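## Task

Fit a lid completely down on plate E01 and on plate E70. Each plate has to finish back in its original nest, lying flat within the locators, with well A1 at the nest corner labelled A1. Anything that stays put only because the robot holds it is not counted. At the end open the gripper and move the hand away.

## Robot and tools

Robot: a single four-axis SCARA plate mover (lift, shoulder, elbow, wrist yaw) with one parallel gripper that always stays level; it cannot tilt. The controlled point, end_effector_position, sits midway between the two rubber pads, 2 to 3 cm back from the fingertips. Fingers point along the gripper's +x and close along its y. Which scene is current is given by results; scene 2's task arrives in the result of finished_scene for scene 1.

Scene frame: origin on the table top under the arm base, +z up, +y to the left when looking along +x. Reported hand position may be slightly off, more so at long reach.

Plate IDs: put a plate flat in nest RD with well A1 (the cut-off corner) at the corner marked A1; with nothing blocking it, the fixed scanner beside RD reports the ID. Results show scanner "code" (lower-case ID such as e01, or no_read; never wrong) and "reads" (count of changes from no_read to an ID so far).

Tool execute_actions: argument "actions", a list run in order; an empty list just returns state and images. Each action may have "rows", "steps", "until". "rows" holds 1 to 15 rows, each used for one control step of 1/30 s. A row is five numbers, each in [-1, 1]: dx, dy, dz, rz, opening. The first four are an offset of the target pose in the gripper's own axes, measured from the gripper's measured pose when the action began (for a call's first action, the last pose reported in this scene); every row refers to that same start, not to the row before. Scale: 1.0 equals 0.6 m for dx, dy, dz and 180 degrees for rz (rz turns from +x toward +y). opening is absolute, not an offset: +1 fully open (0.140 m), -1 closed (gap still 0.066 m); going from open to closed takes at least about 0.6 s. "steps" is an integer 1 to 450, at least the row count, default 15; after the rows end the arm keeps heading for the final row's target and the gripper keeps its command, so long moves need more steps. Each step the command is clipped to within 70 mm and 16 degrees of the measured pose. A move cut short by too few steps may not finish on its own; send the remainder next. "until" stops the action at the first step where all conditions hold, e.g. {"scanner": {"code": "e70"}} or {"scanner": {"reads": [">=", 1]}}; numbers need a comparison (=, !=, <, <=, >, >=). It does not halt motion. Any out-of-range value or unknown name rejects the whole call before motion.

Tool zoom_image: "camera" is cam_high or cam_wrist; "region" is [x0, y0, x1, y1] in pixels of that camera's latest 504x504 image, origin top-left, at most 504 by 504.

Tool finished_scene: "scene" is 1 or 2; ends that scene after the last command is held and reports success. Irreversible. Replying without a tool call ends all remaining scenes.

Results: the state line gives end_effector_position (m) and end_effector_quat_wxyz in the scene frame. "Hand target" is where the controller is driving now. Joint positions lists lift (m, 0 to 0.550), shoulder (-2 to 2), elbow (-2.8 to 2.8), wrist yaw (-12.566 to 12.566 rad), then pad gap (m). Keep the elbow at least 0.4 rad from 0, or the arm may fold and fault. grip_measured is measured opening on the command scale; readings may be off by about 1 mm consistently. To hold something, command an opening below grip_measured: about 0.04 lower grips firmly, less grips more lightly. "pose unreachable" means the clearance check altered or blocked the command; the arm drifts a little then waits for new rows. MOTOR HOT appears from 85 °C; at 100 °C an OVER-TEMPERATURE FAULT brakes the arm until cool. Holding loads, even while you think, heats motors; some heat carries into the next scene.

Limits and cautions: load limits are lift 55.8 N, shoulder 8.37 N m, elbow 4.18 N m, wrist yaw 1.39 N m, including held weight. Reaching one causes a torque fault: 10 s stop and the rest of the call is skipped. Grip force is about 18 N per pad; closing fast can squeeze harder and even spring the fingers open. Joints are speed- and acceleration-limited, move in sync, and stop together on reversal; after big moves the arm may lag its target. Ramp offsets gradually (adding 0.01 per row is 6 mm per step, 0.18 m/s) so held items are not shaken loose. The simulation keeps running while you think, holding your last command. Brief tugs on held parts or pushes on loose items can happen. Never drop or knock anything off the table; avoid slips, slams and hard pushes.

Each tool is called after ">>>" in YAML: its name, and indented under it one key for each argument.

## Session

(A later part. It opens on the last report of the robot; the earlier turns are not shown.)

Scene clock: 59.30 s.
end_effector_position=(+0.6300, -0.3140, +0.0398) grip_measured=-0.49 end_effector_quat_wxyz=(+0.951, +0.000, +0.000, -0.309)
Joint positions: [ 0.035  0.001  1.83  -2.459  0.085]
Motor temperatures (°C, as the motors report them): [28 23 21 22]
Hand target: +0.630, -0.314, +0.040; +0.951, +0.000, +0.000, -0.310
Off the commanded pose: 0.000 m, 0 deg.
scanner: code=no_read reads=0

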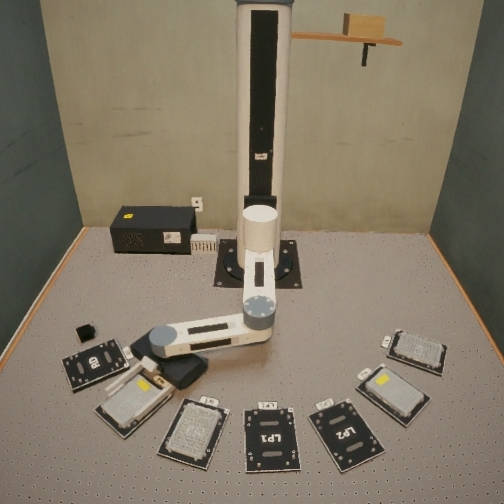

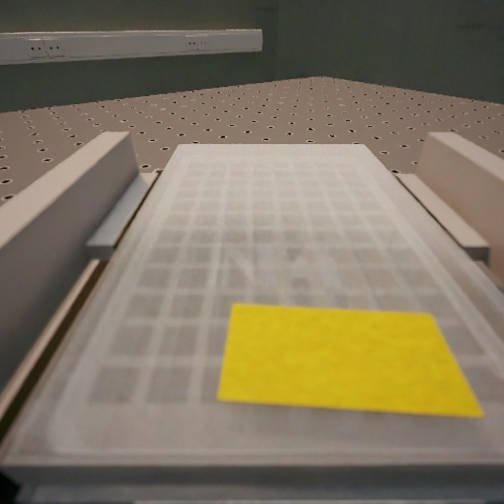

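Going on without slip.

>>> execute_actions:
  actions:
    - {"rows":[[0,0,-0.003,0,-0.53],[0,0,-0.006,0,-0.53]],"steps":12}
    - {"rows":[[0,0,0,0,0.2]],"steps":15}
    - {"rows":[[0,0,0.05,0,1]],"steps":20}
    - {"rows":[[-0.18,0,0,0,1]],"steps":35}

>>> zoom_image:
  camera: "cam_high"
  region: [60, 320, 220, 460]

Scene clock: 62.50 s.
end_effector_position=(+0.5427, -0.2505, +0.0668) grip_measured=+1.00 end_effector_quat_wxyz=(+0.951, +0.000, +0.000, -0.309)
Joint positions: [ 0.062  0.257  1.245 -2.129  0.14 ]
Motor temperatures (°C, as the motors report them): [28 23 21 22]
Hand target: +0.543, -0.251, +0.067; +0.951, +0.000, +0.000, -0.308
Off the commanded pose: 0.000 m, 0 deg.
scanner: code=no_read reads=0

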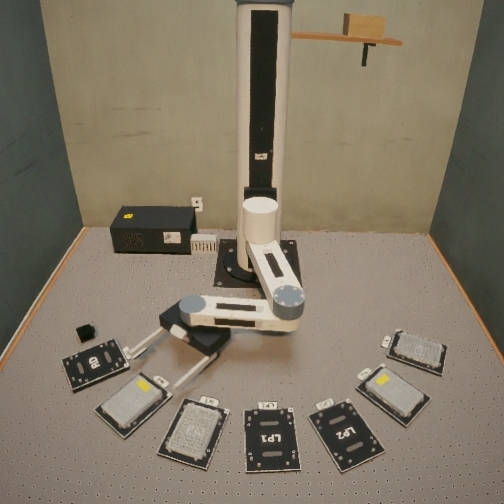

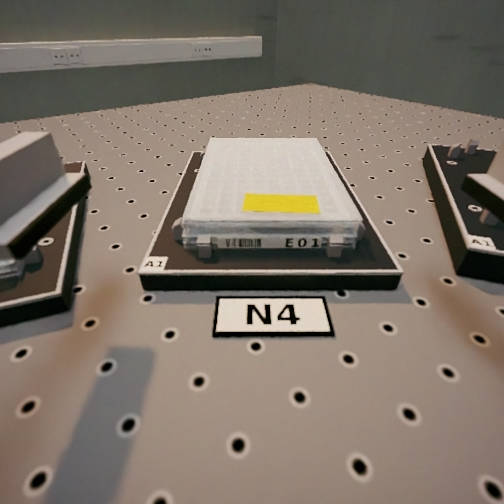

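Region (60, 320, 220, 460) of cam_high's 504x504 image, scaled by 3.150, with more detail than that image has; it fills the top 441 rows of this view, and the rest is white.

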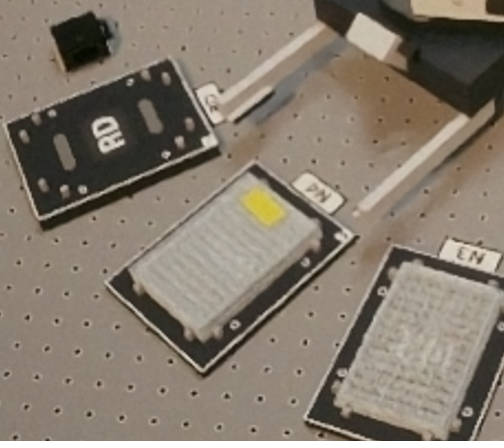

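>>> finished_scene:
  scene: 1

The scene is finished: the task was done.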